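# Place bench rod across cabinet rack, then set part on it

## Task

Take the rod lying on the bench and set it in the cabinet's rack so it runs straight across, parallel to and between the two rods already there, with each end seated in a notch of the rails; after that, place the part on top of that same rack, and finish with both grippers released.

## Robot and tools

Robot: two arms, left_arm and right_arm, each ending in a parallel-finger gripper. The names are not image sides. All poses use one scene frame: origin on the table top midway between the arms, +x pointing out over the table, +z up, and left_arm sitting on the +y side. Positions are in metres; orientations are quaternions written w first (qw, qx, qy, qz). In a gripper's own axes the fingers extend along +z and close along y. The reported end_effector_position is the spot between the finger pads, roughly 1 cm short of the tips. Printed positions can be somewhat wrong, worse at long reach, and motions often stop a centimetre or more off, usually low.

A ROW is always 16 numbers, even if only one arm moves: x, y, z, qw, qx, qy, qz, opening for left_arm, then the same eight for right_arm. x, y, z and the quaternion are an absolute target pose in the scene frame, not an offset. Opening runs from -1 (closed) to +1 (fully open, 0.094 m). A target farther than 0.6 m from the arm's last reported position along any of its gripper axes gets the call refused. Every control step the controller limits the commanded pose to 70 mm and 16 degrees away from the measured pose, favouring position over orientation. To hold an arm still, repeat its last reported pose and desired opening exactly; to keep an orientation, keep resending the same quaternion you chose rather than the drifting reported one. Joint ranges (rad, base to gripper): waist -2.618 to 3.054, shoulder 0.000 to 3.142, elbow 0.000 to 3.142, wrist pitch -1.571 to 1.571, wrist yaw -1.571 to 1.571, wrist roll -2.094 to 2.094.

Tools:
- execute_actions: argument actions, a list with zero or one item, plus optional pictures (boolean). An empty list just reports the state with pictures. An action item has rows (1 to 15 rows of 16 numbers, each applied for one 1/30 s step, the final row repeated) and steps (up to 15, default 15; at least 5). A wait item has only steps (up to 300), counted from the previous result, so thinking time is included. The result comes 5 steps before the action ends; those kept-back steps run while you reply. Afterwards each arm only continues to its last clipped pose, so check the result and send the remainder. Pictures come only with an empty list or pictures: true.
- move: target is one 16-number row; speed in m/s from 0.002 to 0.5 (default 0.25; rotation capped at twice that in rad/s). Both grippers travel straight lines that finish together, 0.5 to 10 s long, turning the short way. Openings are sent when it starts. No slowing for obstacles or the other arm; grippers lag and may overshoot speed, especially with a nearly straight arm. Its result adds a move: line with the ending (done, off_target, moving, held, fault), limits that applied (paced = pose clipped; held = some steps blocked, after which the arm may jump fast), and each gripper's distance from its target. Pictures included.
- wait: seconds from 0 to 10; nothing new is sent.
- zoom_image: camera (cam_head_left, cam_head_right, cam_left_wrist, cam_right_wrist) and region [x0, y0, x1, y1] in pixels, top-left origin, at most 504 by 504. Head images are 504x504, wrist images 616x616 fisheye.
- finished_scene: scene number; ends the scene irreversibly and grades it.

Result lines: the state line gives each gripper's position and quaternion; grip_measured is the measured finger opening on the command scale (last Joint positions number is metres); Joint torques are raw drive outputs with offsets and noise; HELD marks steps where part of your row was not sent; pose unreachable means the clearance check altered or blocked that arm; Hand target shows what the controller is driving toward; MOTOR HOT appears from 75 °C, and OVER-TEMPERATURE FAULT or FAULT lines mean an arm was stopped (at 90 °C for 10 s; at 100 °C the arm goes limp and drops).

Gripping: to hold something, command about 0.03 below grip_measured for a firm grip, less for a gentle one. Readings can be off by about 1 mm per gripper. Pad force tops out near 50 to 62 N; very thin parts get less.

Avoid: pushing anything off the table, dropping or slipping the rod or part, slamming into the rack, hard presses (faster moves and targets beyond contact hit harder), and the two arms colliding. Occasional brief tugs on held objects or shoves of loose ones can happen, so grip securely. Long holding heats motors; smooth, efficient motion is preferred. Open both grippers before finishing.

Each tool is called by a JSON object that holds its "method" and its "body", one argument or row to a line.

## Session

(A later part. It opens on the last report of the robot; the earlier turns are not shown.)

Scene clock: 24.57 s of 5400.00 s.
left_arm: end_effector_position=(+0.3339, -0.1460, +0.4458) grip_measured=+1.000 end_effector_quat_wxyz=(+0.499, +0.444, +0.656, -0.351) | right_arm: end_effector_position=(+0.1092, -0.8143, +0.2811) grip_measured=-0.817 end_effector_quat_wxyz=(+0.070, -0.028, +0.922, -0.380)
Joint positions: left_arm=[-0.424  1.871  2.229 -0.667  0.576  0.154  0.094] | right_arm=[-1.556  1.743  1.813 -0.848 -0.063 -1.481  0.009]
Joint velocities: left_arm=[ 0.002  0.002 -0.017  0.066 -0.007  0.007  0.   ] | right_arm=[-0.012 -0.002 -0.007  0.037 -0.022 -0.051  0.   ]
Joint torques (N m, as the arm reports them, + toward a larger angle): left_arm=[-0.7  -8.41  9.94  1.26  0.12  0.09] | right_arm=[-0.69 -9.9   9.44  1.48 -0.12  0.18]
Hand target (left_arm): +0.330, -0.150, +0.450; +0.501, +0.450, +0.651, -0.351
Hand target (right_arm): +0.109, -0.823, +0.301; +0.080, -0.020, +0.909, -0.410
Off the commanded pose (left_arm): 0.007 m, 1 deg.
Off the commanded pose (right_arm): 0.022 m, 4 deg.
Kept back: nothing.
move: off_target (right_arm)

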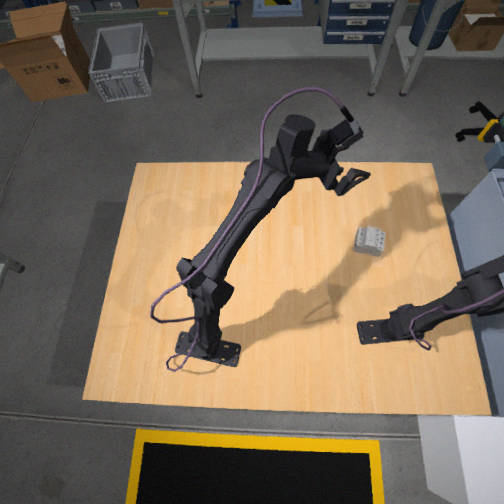

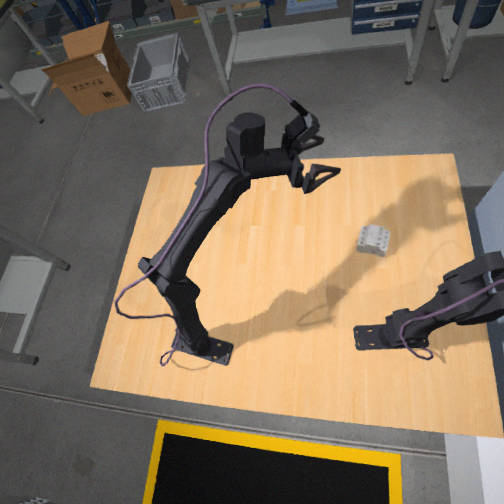

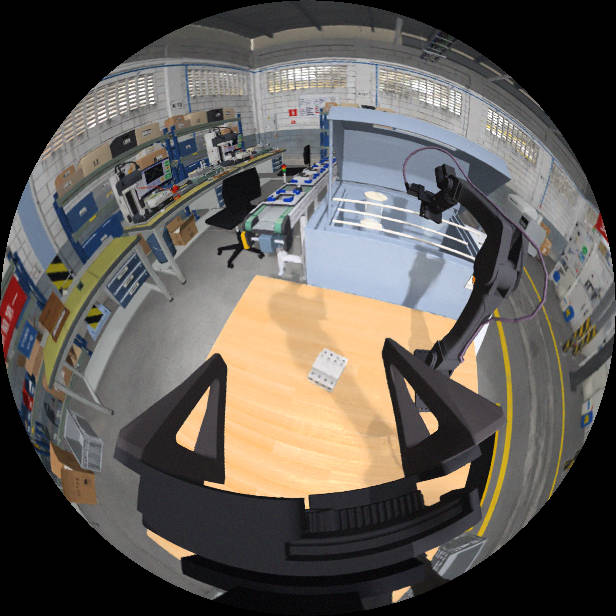

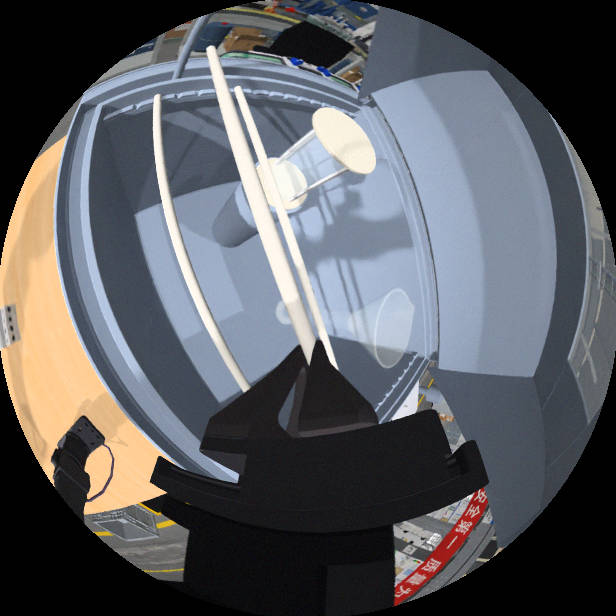

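{"method": "move", "body": {
  "target": [0.33,-0.15,0.45,0.5,0.45,0.65,-0.35,1,0.105,-0.835,0.27,0.08,-0.02,0.91,-0.41,-0.88],
  "speed": 0.04
}}

{"method": "zoom_image", "body": {
  "camera": "cam_left_wrist",
  "region": [310,180,490,280]
}}

Scene clock: 26.03 s of 5400.00 s.
left_arm: end_effector_position=(+0.3339, -0.1460, +0.4458) grip_measured=+1.000 end_effector_quat_wxyz=(+0.499, +0.444, +0.656, -0.351) | right_arm: end_effector_position=(+0.1053, -0.8290, +0.2613) grip_measured=-0.817 end_effector_quat_wxyz=(+0.070, -0.023, +0.918, -0.391)
Joint positions: left_arm=[-0.424  1.871  2.229 -0.667  0.576  0.154  0.094] | right_arm=[-1.569  1.759  1.733 -0.731 -0.065 -1.481  0.009]
Joint velocities: left_arm=[ 0.002 -0.007 -0.002  0.007  0.11  -0.007  0.   ] | right_arm=[ 0.002 -0.022  0.002  0.051  0.037 -0.007  0.   ]
Joint torques (N m, as the arm reports them, + toward a larger angle): left_arm=[-0.65 -8.41  9.98  1.25  0.1   0.1 ] | right_arm=[ -1.05 -10.39   6.67   1.43  -0.22   0.06]
Hand target (left_arm): +0.330, -0.150, +0.450; +0.501, +0.450, +0.651, -0.351
Hand target (right_arm): +0.105, -0.835, +0.270; +0.079, -0.020, +0.909, -0.409
Off the commanded pose (left_arm): 0.007 m, 1 deg.
Off the commanded pose (right_arm): 0.011 m, 3 deg.
Kept back: nothing.
move: off_target (right_arm)

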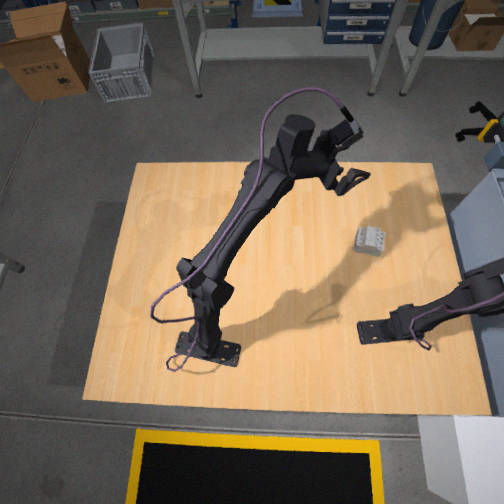

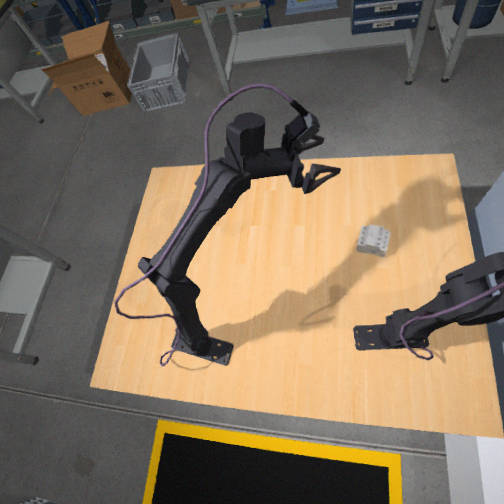

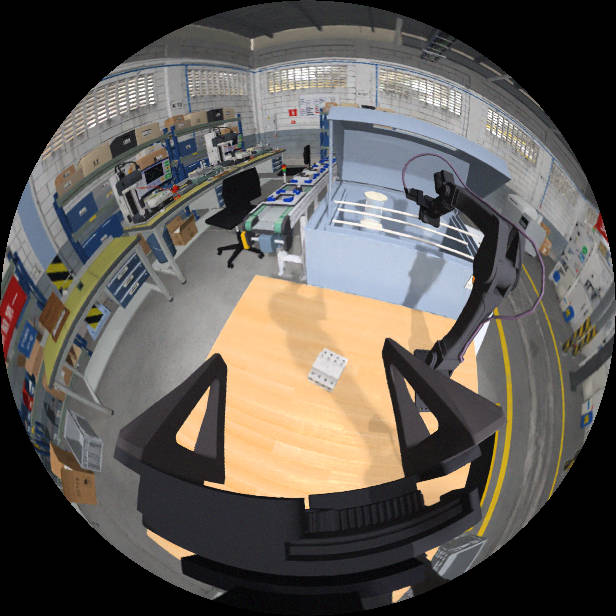

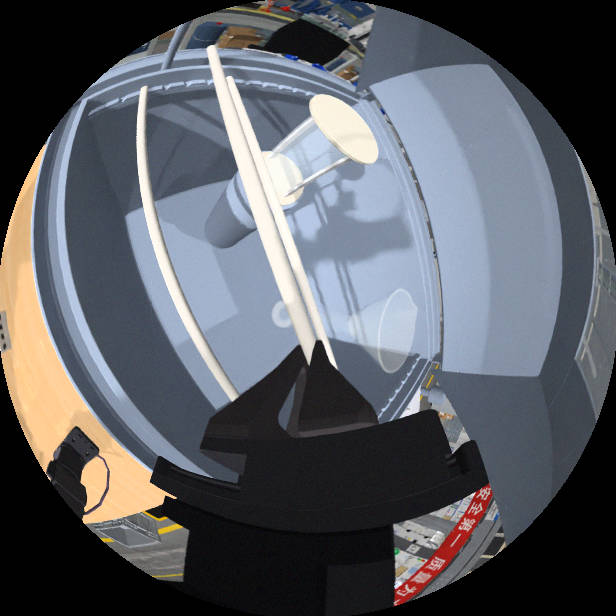

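Region (310, 180, 490, 280) of cam_left_wrist's 616x616 image, scaled by 2.800, with more detail than that image has.

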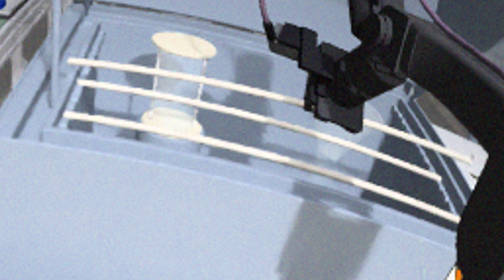

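{"method": "move", "body": {
  "target": [0.33,-0.15,0.45,0.5,0.45,0.65,-0.35,1,0.105,-0.835,0.243,0.08,-0.02,0.91,-0.41,-0.88],
  "speed": 0.025
}}

{"method": "zoom_image", "body": {
  "camera": "cam_left_wrist",
  "region": [310,180,490,280]
}}

{"method": "zoom_image", "body": {
  "camera": "cam_right_wrist",
  "region": [110,20,310,130]
}}

Scene clock: 27.57 s of 5400.00 s.
left_arm: end_effector_position=(+0.3339, -0.1460, +0.4457) grip_measured=+1.000 end_effector_quat_wxyz=(+0.499, +0.444, +0.657, -0.351) | right_arm: end_effector_position=(+0.1067, -0.8321, +0.2282) grip_measured=-0.817 end_effector_quat_wxyz=(+0.072, -0.024, +0.919, -0.386)
Joint positions: left_arm=[-0.424  1.871  2.229 -0.668  0.576  0.154  0.094] | right_arm=[-1.569  1.759  1.606 -0.613 -0.071 -1.481  0.009]
Joint velocities: left_arm=[-0.017 -0.002 -0.002  0.007 -0.022 -0.095  0.   ] | right_arm=[-0.002  0.007 -0.002  0.022  0.051  0.037 -0.001]
Joint torques (N m, as the arm reports them, + toward a larger angle): left_arm=[-0.68 -8.41  9.94  1.27  0.1   0.09] | right_arm=[ -0.74 -12.09   6.59   1.49  -0.21   0.16]
Hand target (left_arm): +0.330, -0.150, +0.450; +0.501, +0.450, +0.651, -0.351
Hand target (right_arm): +0.105, -0.835, +0.243; +0.080, -0.020, +0.909, -0.409
Off the commanded pose (left_arm): 0.007 m, 1 deg.
Off the commanded pose (right_arm): 0.015 m, 3 deg.
Kept back: nothing.
move: off_target (right_arm)

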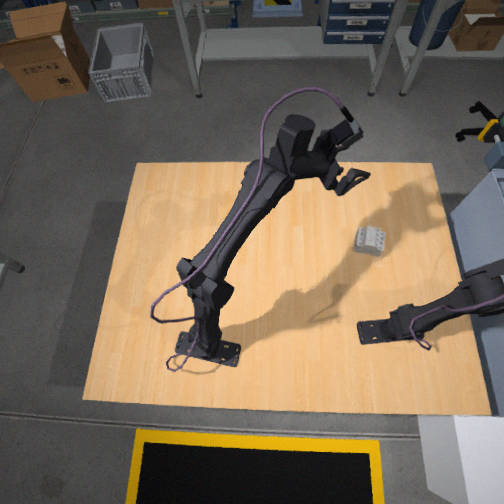

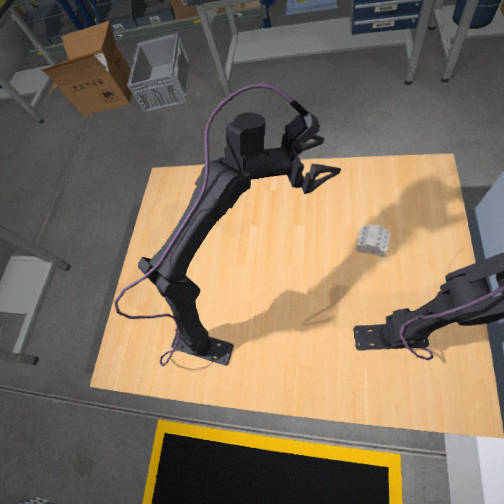

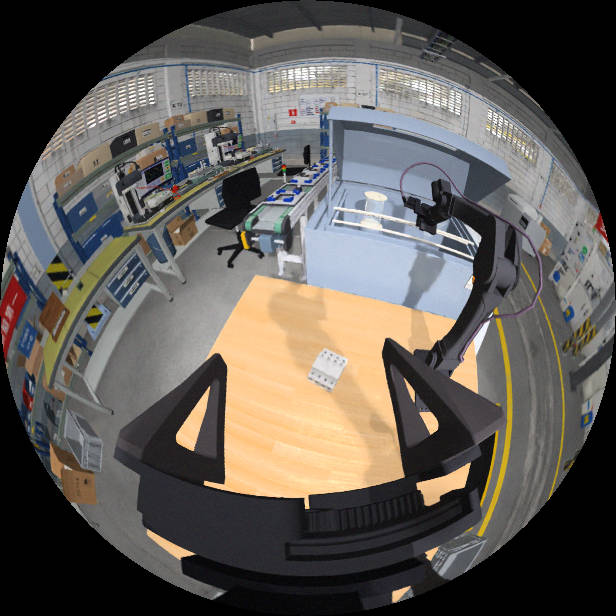

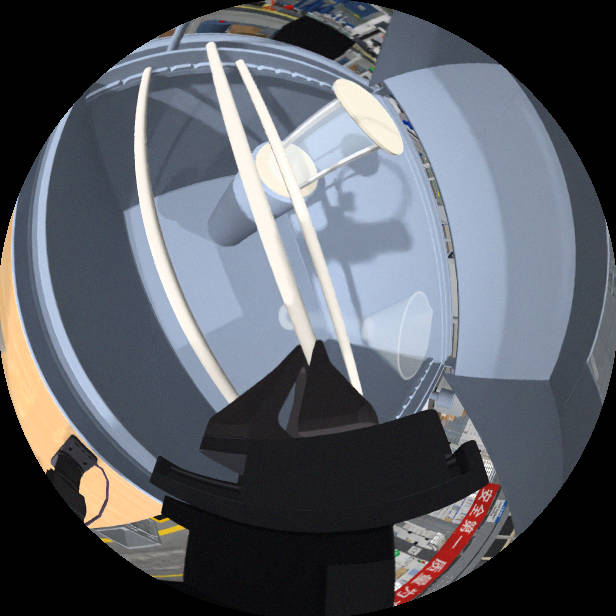

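Region (310, 180, 490, 280) of cam_left_wrist's 616x616 image, scaled by 2.800, with more detail than that image has.

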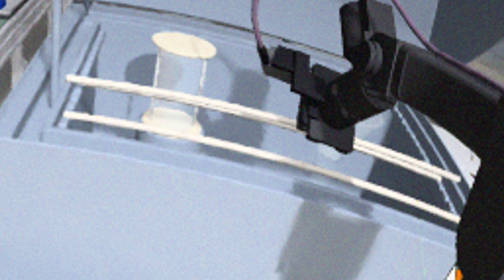

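Region (110, 20, 310, 130) of cam_right_wrist's 616x616 image, scaled by 2.520, with more detail than that image has; it fills the top 277 rows of this view, and the rest is white.

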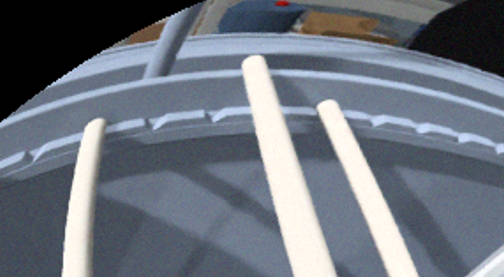

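{"method": "move", "body": {
  "target": [0.33,-0.15,0.45,0.5,0.45,0.65,-0.35,1,0.10,-0.84,0.228,0.065,-0.015,0.91,-0.41,-0.9],
  "speed": 0.02
}}

{"method": "zoom_image", "body": {
  "camera": "cam_left_wrist",
  "region": [310,180,490,280]
}}

{"method": "zoom_image", "body": {
  "camera": "cam_right_wrist",
  "region": [110,20,310,130]
}}

Scene clock: 29.47 s of 5400.00 s.
left_arm: end_effector_position=(+0.3339, -0.1460, +0.4457) grip_measured=+1.000 end_effector_quat_wxyz=(+0.499, +0.444, +0.657, -0.351) | right_arm: end_effector_position=(+0.1066, -0.8356, +0.2209) grip_measured=-0.817 end_effector_quat_wxyz=(+0.072, -0.024, +0.916, -0.394)
Joint positions: left_arm=[-0.424  1.871  2.229 -0.668  0.576  0.154  0.094] | right_arm=[-1.569  1.759  1.566 -0.557 -0.068 -1.481  0.009]
Joint velocities: left_arm=[-0.007 -0.007 -0.017  0.022  0.081 -0.037  0.   ] | right_arm=[-0.017 -0.002 -0.002 -0.022  0.007  0.037 -0.   ]
Joint torques (N m, as the arm reports them, + toward a larger angle): left_arm=[-0.64 -8.4   9.91  1.26  0.11  0.08] | right_arm=[ -0.74 -11.21   6.58   1.38   0.13   0.03]
Hand target (left_arm): +0.330, -0.150, +0.450; +0.501, +0.450, +0.651, -0.351
Hand target (right_arm): +0.100, -0.840, +0.228; +0.065, -0.015, +0.910, -0.410
Off the commanded pose (left_arm): 0.007 m, 1 deg.
Off the commanded pose (right_arm): 0.011 m, 2 deg.
Kept back: nothing.
move: off_target (right_arm)

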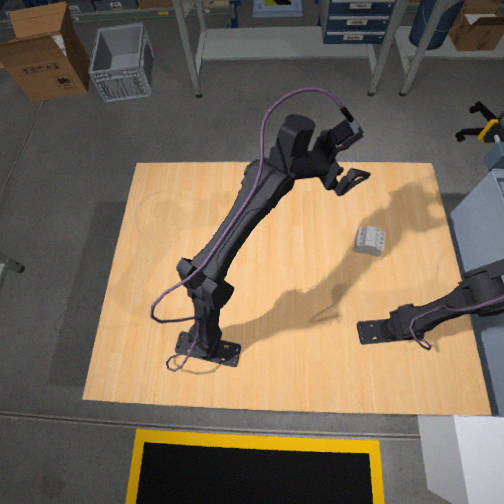

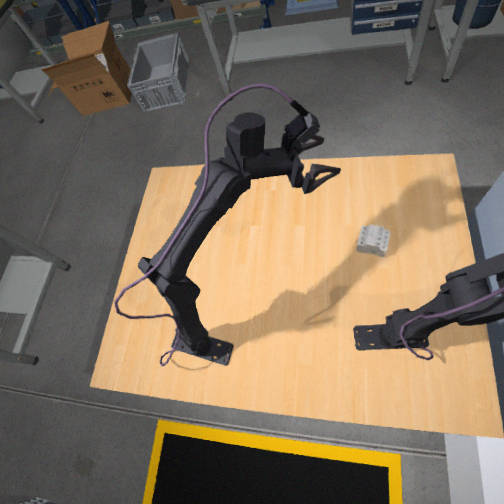

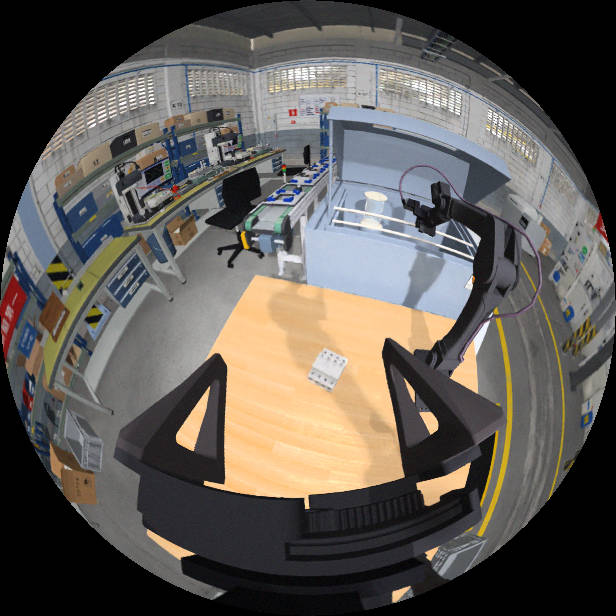

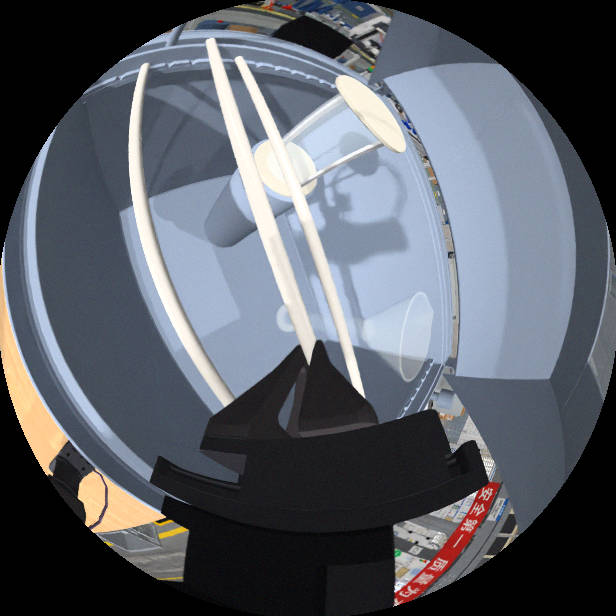

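Region (310, 180, 490, 280) of cam_left_wrist's 616x616 image, scaled by 2.800, with more detail than that image has.

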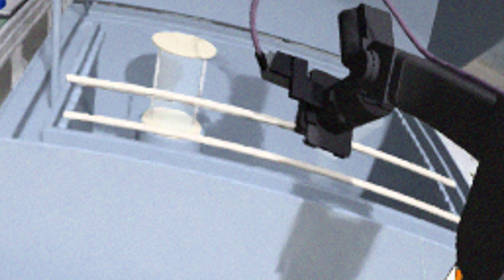

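Region (110, 20, 310, 130) of cam_right_wrist's 616x616 image, scaled by 2.520, with more detail than that image has; it fills the top 277 rows of this view, and the rest is white.

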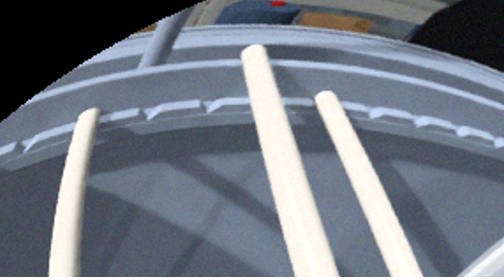

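Far end rests on the rim; need −x.

{"method": "execute_actions", "body": {
  "actions": [
    {"rows":[[0.33,-0.15,0.45,0.5,0.45,0.65,-0.35,1,0.098,-0.84,0.231,0.065,-0.015,0.91,-0.41,-0.9],[0.33,-0.15,0.45,0.5,0.45,0.65,-0.35,1,0.096,-0.84,0.234,0.065,-0.015,0.91,-0.41,-0.9],[0.33,-0.15,0.45,0.5,0.45,0.65,-0.35,1,0.094,-0.84,0.237,0.065,-0.015,0.91,-0.41,-0.9],[0.33,-0.15,0.45,0.5,0.45,0.65,-0.35,1,0.092,-0.84,0.24,0.065,-0.015,0.91,-0.41,-0.9]],"steps":15}
  ]
}}

{"method": "wait", "body": {
  "seconds": 0.3
}}

{"method": "zoom_image", "body": {
  "camera": "cam_left_wrist",
  "region": [310,180,490,280]
}}

{"method": "zoom_image", "body": {
  "camera": "cam_right_wrist",
  "region": [110,20,310,130]
}}

Scene clock: 30.17 s of 5400.00 s.
left_arm: end_effector_position=(+0.3339, -0.1460, +0.4457) grip_measured=+1.000 end_effector_quat_wxyz=(+0.499, +0.444, +0.657, -0.351) | right_arm: end_effector_position=(+0.0943, -0.8367, +0.2221) grip_measured=-0.817 end_effector_quat_wxyz=(+0.064, -0.014, +0.917, -0.394)
Joint positions: left_arm=[-0.424  1.871  2.229 -0.668  0.576  0.154  0.094] | right_arm=[-1.591  1.759  1.573 -0.566 -0.063 -1.484  0.009]
Joint velocities: left_arm=[-0.002  0.002  0.007 -0.037  0.007 -0.051  0.   ] | right_arm=[-0.037  0.002 -0.007 -0.095 -0.007 -0.066 -0.001]
Joint torques (N m, as the arm reports them, + toward a larger angle): left_arm=[-0.65 -8.43  9.9   1.26  0.11  0.08] | right_arm=[ -0.54 -11.33   9.67   1.19  -0.14  -0.03]
Steps of this call (steps 1 to 11: nothing new was sent; steps 12 to 21: the first 10 steps of this action). Readings (end_effector_position):
12: left_arm (+0.3339, -0.1460, +0.4457) | right_arm (+0.1065, -0.8360, +0.2213)
13: left_arm (+0.3339, -0.1460, +0.4457) | right_arm (+0.1062, -0.8360, +0.2213)
15: left_arm (+0.3339, -0.1460, +0.4457) | right_arm (+0.1039, -0.8362, +0.2212)
19: left_arm (+0.3339, -0.1460, +0.4457) | right_arm (+0.0964, -0.8369, +0.2226)
21: the state above

Scene clock: 30.63 s of 5400.00 s.
left_arm: end_effector_position=(+0.3339, -0.1460, +0.4457) grip_measured=+1.000 end_effector_quat_wxyz=(+0.499, +0.444, +0.657, -0.351) | right_arm: end_effector_position=(+0.0937, -0.8354, +0.2207) grip_measured=-0.817 end_effector_quat_wxyz=(+0.062, -0.015, +0.918, -0.390)
Joint positions: left_arm=[-0.424  1.871  2.229 -0.668  0.576  0.154  0.094] | right_arm=[-1.592  1.759  1.573 -0.574 -0.062 -1.488  0.009]
Joint velocities: left_arm=[-0.002 -0.022  0.002  0.007 -0.022  0.007  0.   ] | right_arm=[ 0.007 -0.012  0.002 -0.022 -0.022 -0.007 -0.   ]
Joint torques (N m, as the arm reports them, + toward a larger angle): left_arm=[-0.69 -8.39  9.91  1.28  0.11  0.08] | right_arm=[ -0.75 -11.27   9.54   1.18  -0.14   0.  ]
Hand target (left_arm): +0.330, -0.150, +0.450; +0.501, +0.450, +0.651, -0.351
Hand target (right_arm): +0.092, -0.839, +0.240; +0.065, -0.015, +0.910, -0.410
Off the commanded pose (left_arm): 0.007 m, 1 deg.
Off the commanded pose (right_arm): 0.020 m, 2 deg.
Kept back: nothing.
Steps of this call (steps 1 to 5: the last 5 steps of your previous action; steps 6 to 14: nothing new was sent). Readings (end_effector_position):
1: left_arm (+0.3339, -0.1460, +0.4457) | right_arm (+0.0941, -0.8364, +0.2219)
2: left_arm (+0.3339, -0.1460, +0.4457) | right_arm (+0.0941, -0.8362, +0.2216)
4: left_arm (+0.3339, -0.1460, +0.4457) | right_arm (+0.0939, -0.8359, +0.2212)
8: left_arm (+0.3339, -0.1460, +0.4457) | right_arm (+0.0938, -0.8356, +0.2209)
14: the state above

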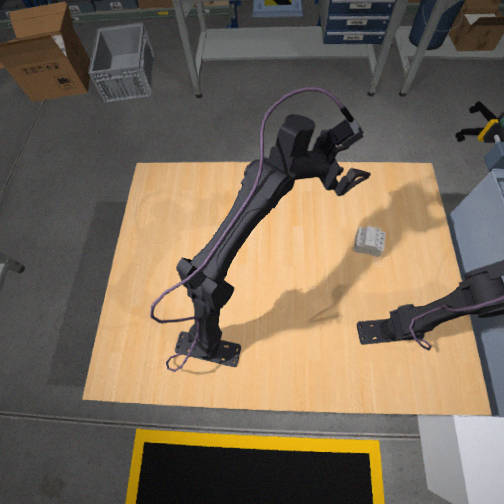

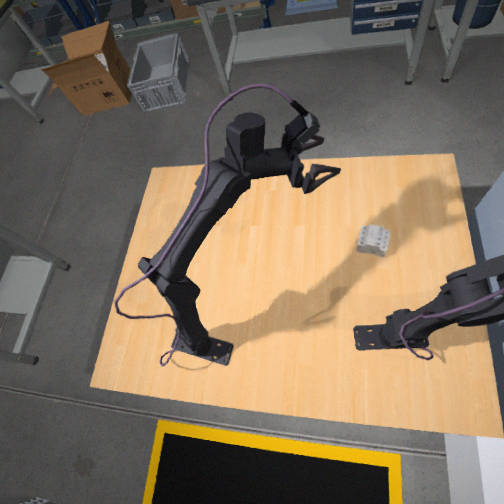

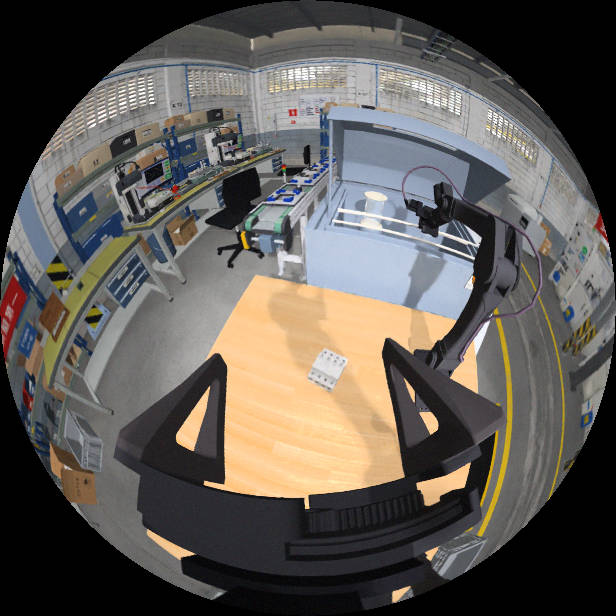

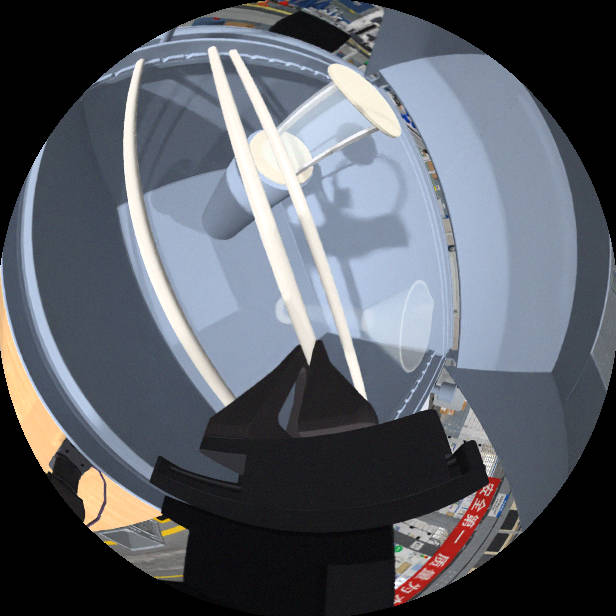

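Region (310, 180, 490, 280) of cam_left_wrist's 616x616 image, scaled by 2.800, with more detail than that image has.

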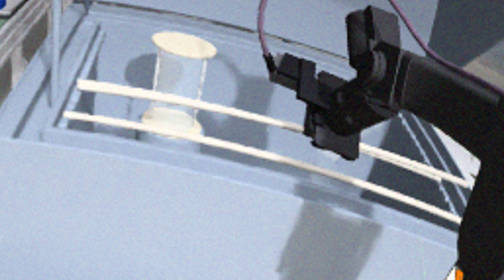

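Region (110, 20, 310, 130) of cam_right_wrist's 616x616 image, scaled by 2.520, with more detail than that image has; it fills the top 277 rows of this view, and the rest is white.

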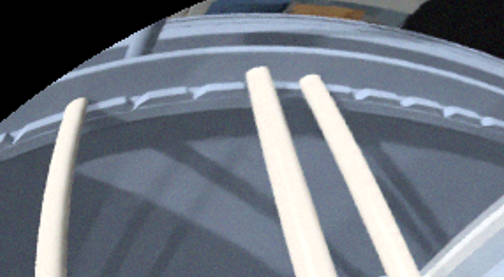

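{"method": "execute_actions", "body": {
  "actions": [
    {"rows":[[0.33,-0.15,0.45,0.5,0.45,0.65,-0.35,1,0.094,-0.84,0.24,0.068,-0.02,0.91,-0.41,-0.9],[0.33,-0.15,0.45,0.5,0.45,0.65,-0.35,1,0.096,-0.84,0.24,0.071,-0.025,0.91,-0.41,-0.9],[0.33,-0.15,0.45,0.5,0.45,0.65,-0.35,1,0.098,-0.84,0.24,0.074,-0.03,0.91,-0.41,-0.9],[0.33,-0.15,0.45,0.5,0.45,0.65,-0.35,1,0.10,-0.84,0.24,0.077,-0.035,0.91,-0.41,-0.9],[0.33,-0.15,0.45,0.5,0.45,0.65,-0.35,1,0.102,-0.84,0.24,0.08,-0.04,0.91,-0.41,-0.9]],"steps":15}
  ]
}}

{"method": "wait", "body": {
  "seconds": 0.3
}}

{"method": "zoom_image", "body": {
  "camera": "cam_left_wrist",
  "region": [310,180,490,280]
}}

{"method": "zoom_image", "body": {
  "camera": "cam_right_wrist",
  "region": [110,20,310,130]
}}

Scene clock: 31.40 s of 5400.00 s.
left_arm: end_effector_position=(+0.3339, -0.1460, +0.4457) grip_measured=+1.000 end_effector_quat_wxyz=(+0.499, +0.444, +0.657, -0.351) | right_arm: end_effector_position=(+0.0981, -0.8346, +0.2208) grip_measured=-0.817 end_effector_quat_wxyz=(+0.069, -0.032, +0.918, -0.390)
Joint positions: left_arm=[-0.424  1.871  2.229 -0.668  0.576  0.154  0.094] | right_arm=[-1.592  1.759  1.573 -0.575 -0.086 -1.513  0.009]
Joint velocities: left_arm=[ 0.012 -0.012 -0.017 -0.022  0.022  0.007  0.   ] | right_arm=[-0.002 -0.007 -0.027  0.022 -0.022 -0.037 -0.001]
Joint torques (N m, as the arm reports them, + toward a larger angle): left_arm=[-0.66 -8.41  9.91  1.26  0.11  0.09] | right_arm=[ -0.4  -10.83   9.43   1.23  -0.33  -0.07]
Steps of this call (steps 1 to 13: nothing new was sent; steps 14 to 23: the first 10 steps of this action). Readings (end_effector_position):
14: left_arm (+0.3339, -0.1460, +0.4457) | right_arm (+0.0937, -0.8352, +0.2205)
15: left_arm (+0.3339, -0.1460, +0.4457) | right_arm (+0.0937, -0.8352, +0.2205)
17: left_arm (+0.3339, -0.1460, +0.4457) | right_arm (+0.0946, -0.8351, +0.2206)
21: left_arm (+0.3339, -0.1460, +0.4457) | right_arm (+0.0972, -0.8347, +0.2207)
23: the state above

Scene clock: 31.87 s of 5400.00 s.
left_arm: end_effector_position=(+0.3339, -0.1460, +0.4457) grip_measured=+1.000 end_effector_quat_wxyz=(+0.499, +0.444, +0.657, -0.351) | right_arm: end_effector_position=(+0.0992, -0.8344, +0.2208) grip_measured=-0.817 end_effector_quat_wxyz=(+0.070, -0.036, +0.918, -0.390)
Joint positions: left_arm=[-0.424  1.871  2.229 -0.668  0.576  0.154  0.094] | right_arm=[-1.592  1.759  1.573 -0.575 -0.093 -1.519  0.009]
Joint velocities: left_arm=[-0.007  0.002  0.012 -0.051 -0.022 -0.095  0.   ] | right_arm=[-0.007 -0.022 -0.002 -0.037 -0.022  0.022 -0.001]
Joint torques (N m, as the arm reports them, + toward a larger angle): left_arm=[-0.68 -8.44  9.9   1.25  0.11  0.08] | right_arm=[ -0.28 -10.82   9.69   1.21  -0.29  -0.02]
Hand target (left_arm): +0.330, -0.150, +0.450; +0.501, +0.450, +0.651, -0.351
Hand target (right_arm): +0.102, -0.839, +0.240; +0.080, -0.040, +0.908, -0.410
Off the commanded pose (left_arm): 0.007 m, 1 deg.
Off the commanded pose (right_arm): 0.020 m, 3 deg.
Kept back: nothing.
Steps of this call (steps 1 to 5: the last 5 steps of your previous action; steps 6 to 14: nothing new was sent). Readings (end_effector_position):
1: left_arm (+0.3339, -0.1460, +0.4457) | right_arm (+0.0983, -0.8346, +0.2208)
2: left_arm (+0.3339, -0.1460, +0.4457) | right_arm (+0.0984, -0.8346, +0.2208)
4: left_arm (+0.3339, -0.1460, +0.4457) | right_arm (+0.0987, -0.8345, +0.2208)
8: left_arm (+0.3339, -0.1460, +0.4457) | right_arm (+0.0989, -0.8345, +0.2208)
14: the state above

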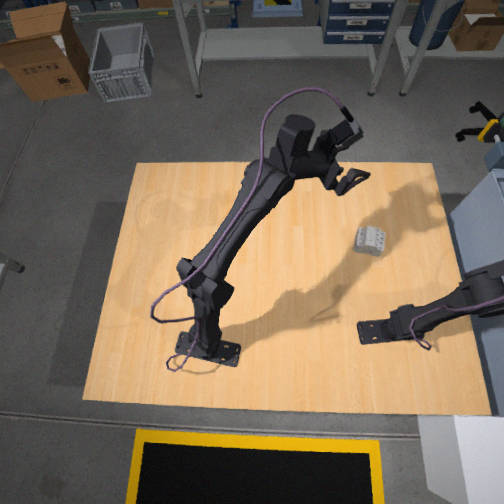

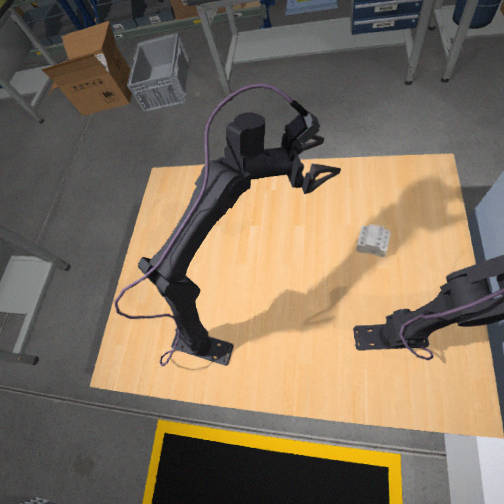

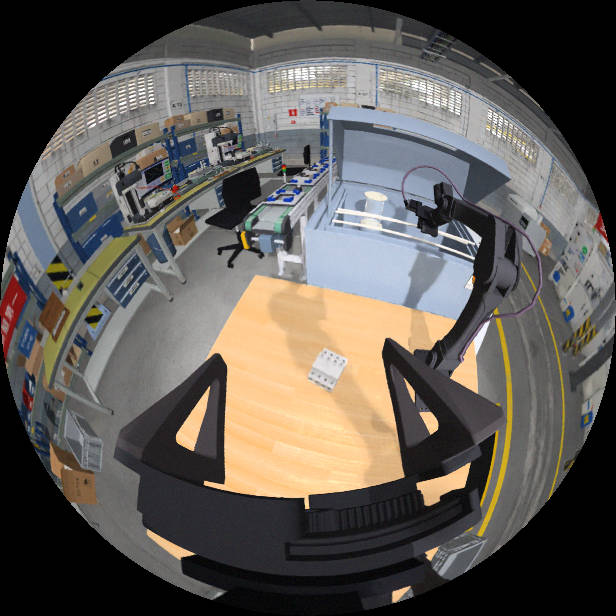

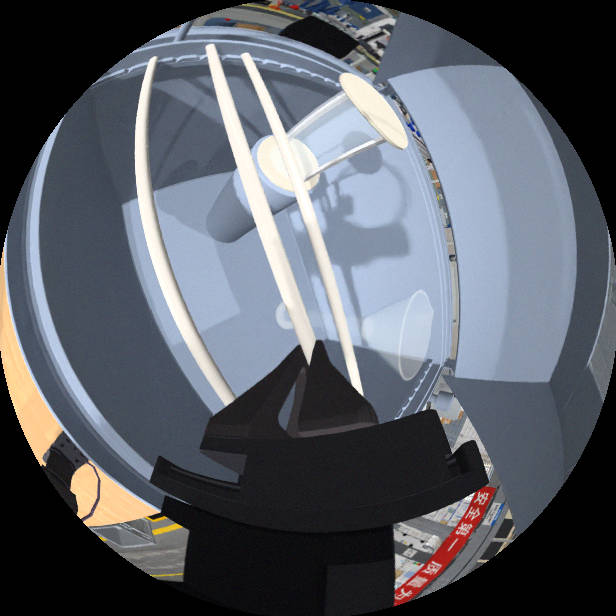

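Region (310, 180, 490, 280) of cam_left_wrist's 616x616 image, scaled by 2.800, with more detail than that image has.

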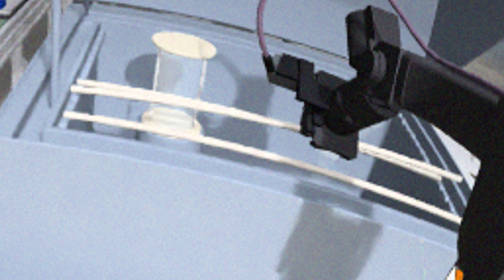

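Region (110, 20, 310, 130) of cam_right_wrist's 616x616 image, scaled by 2.520, with more detail than that image has; it fills the top 277 rows of this view, and the rest is white.

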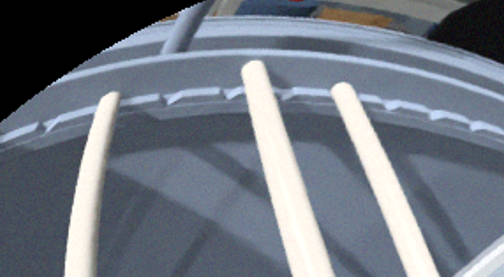

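{"method": "move", "body": {
  "target": [0.33,-0.15,0.45,0.5,0.45,0.65,-0.35,1,0.102,-0.838,0.22,0.094,-0.03,0.91,-0.41,-0.9],
  "speed": 0.02
}}

{"method": "zoom_image", "body": {
  "camera": "cam_left_wrist",
  "region": [410,210,490,270]
}}

{"method": "zoom_image", "body": {
  "camera": "cam_right_wrist",
  "region": [110,20,310,130]
}}

Scene clock: 33.93 s of 5400.00 s.
left_arm: end_effector_position=(+0.3339, -0.1460, +0.4457) grip_measured=+1.000 end_effector_quat_wxyz=(+0.499, +0.444, +0.657, -0.351) | right_arm: end_effector_position=(+0.0993, -0.8333, +0.2059) grip_measured=-0.817 end_effector_quat_wxyz=(+0.076, -0.035, +0.919, -0.385)
Joint positions: left_arm=[-0.424  1.871  2.229 -0.668  0.576  0.154  0.094] | right_arm=[-1.596  1.759  1.519 -0.529 -0.106 -1.516  0.009]
Joint velocities: left_arm=[-0.017 -0.017  0.002 -0.022 -0.037 -0.095  0.   ] | right_arm=[-0.007 -0.022 -0.002  0.007 -0.007 -0.022  0.001]
Joint torques (N m, as the arm reports them, + toward a larger angle): left_arm=[-0.69 -8.42  9.92  1.27  0.11  0.1 ] | right_arm=[ -0.76 -11.91   6.86   1.47  -0.38   0.19]
Hand target (left_arm): +0.330, -0.150, +0.450; +0.501, +0.450, +0.651, -0.351
Hand target (right_arm): +0.102, -0.838, +0.220; +0.093, -0.030, +0.908, -0.408
Off the commanded pose (left_arm): 0.007 m, 1 deg.
Off the commanded pose (right_arm): 0.015 m, 4 deg.
Kept back: nothing.
move: off_target (right_arm)

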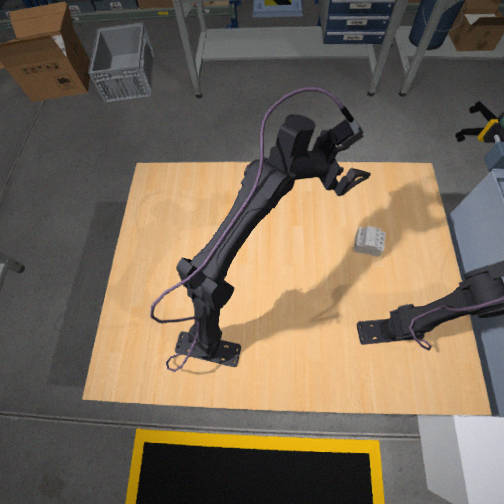

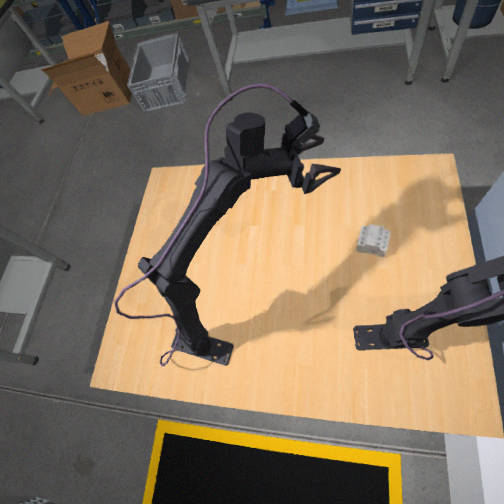

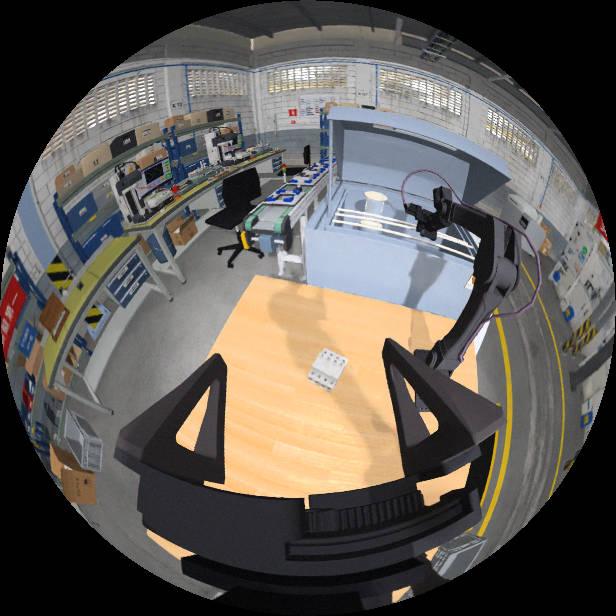

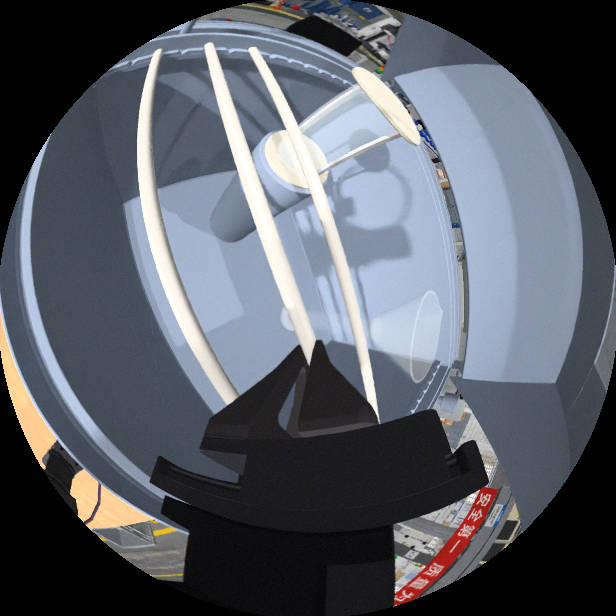

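Region (410, 210, 490, 270) of cam_left_wrist's 616x616 image, scaled by 6.300, with more detail than that image has; it fills the top 378 rows of this view, and the rest is white.

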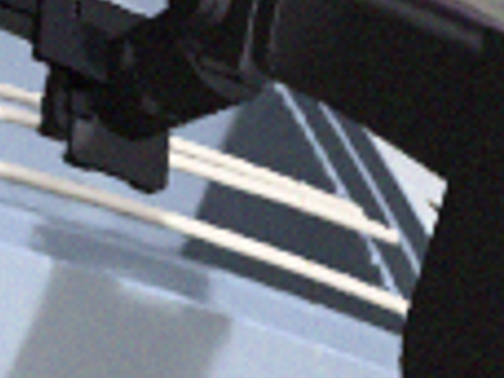

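Region (110, 20, 310, 130) of cam_right_wrist's 616x616 image, scaled by 2.520, with more detail than that image has; it fills the top 277 rows of this view, and the rest is white.

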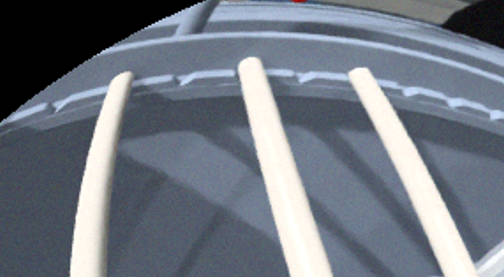

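{"method": "move", "body": {
  "target": [0.33,-0.15,0.45,0.5,0.45,0.65,-0.35,1,0.102,-0.84,0.208,0.105,-0.018,0.91,-0.41,-0.9],
  "speed": 0.02
}}

{"method": "zoom_image", "body": {
  "camera": "cam_left_wrist",
  "region": [410,210,490,270]
}}

{"method": "zoom_image", "body": {
  "camera": "cam_right_wrist",
  "region": [110,20,310,130]
}}

Scene clock: 36.50 s of 5400.00 s.
left_arm: end_effector_position=(+0.3339, -0.1460, +0.4457) grip_measured=+1.000 end_effector_quat_wxyz=(+0.499, +0.444, +0.657, -0.351) | right_arm: end_effector_position=(+0.0991, -0.8337, +0.1957) grip_measured=-0.817 end_effector_quat_wxyz=(+0.086, -0.026, +0.918, -0.386)
Joint positions: left_arm=[-0.424  1.871  2.229 -0.668  0.576  0.154  0.094] | right_arm=[-1.602  1.759  1.475 -0.481 -0.121 -1.496  0.009]
Joint velocities: left_arm=[ 0.012 -0.007 -0.007 -0.037  0.007 -0.037  0.   ] | right_arm=[ 0.012  0.007  0.007 -0.022  0.007 -0.007  0.   ]
Joint torques (N m, as the arm reports them, + toward a larger angle): left_arm=[-0.65 -8.43  9.92  1.26  0.11  0.09] | right_arm=[ -0.58 -11.01   6.98   1.45  -0.39   0.28]
Hand target (left_arm): +0.330, -0.150, +0.450; +0.501, +0.450, +0.651, -0.351
Hand target (right_arm): +0.102, -0.840, +0.208; +0.104, -0.018, +0.907, -0.408
Off the commanded pose (left_arm): 0.007 m, 1 deg.
Off the commanded pose (right_arm): 0.014 m, 4 deg.
Kept back: nothing.
move: off_target (right_arm)

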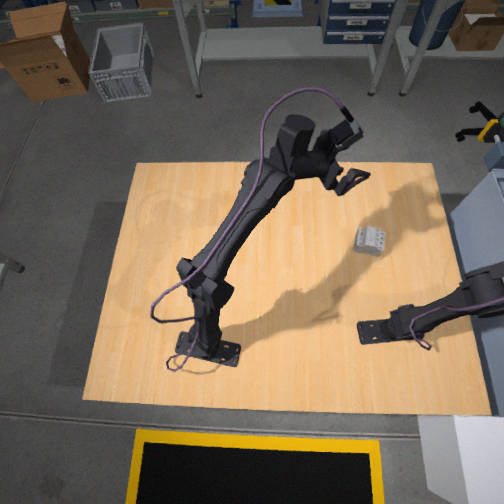

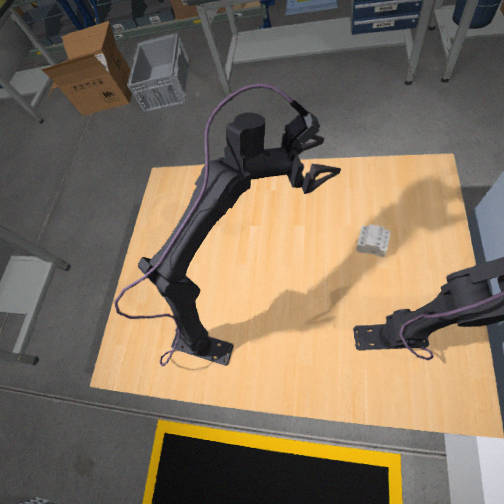

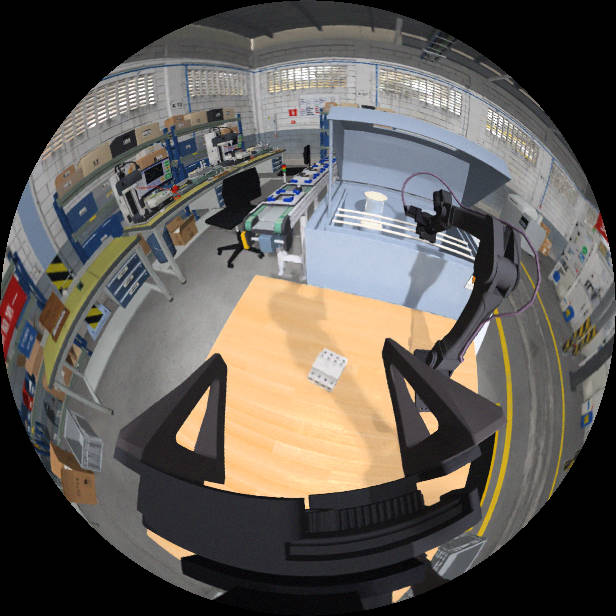

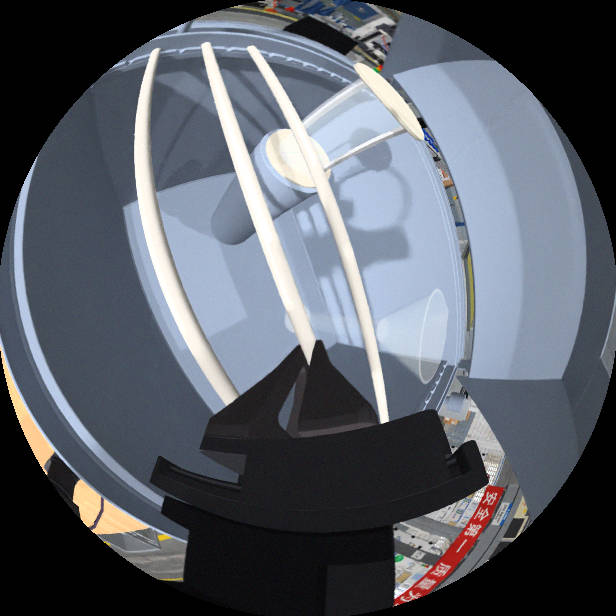

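Region (410, 210, 490, 270) of cam_left_wrist's 616x616 image, scaled by 6.300, with more detail than that image has; it fills the top 378 rows of this view, and the rest is white.

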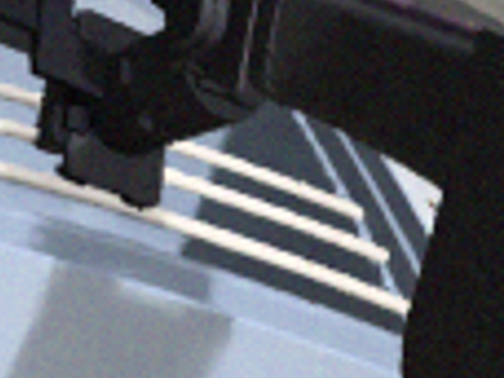

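Region (110, 20, 310, 130) of cam_right_wrist's 616x616 image, scaled by 2.520, with more detail than that image has; it fills the top 277 rows of this view, and the rest is white.

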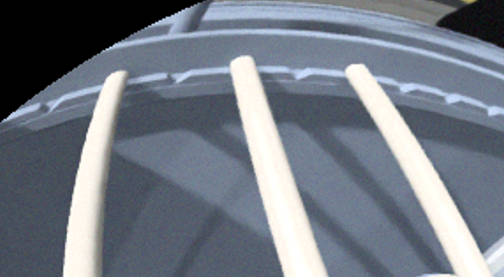

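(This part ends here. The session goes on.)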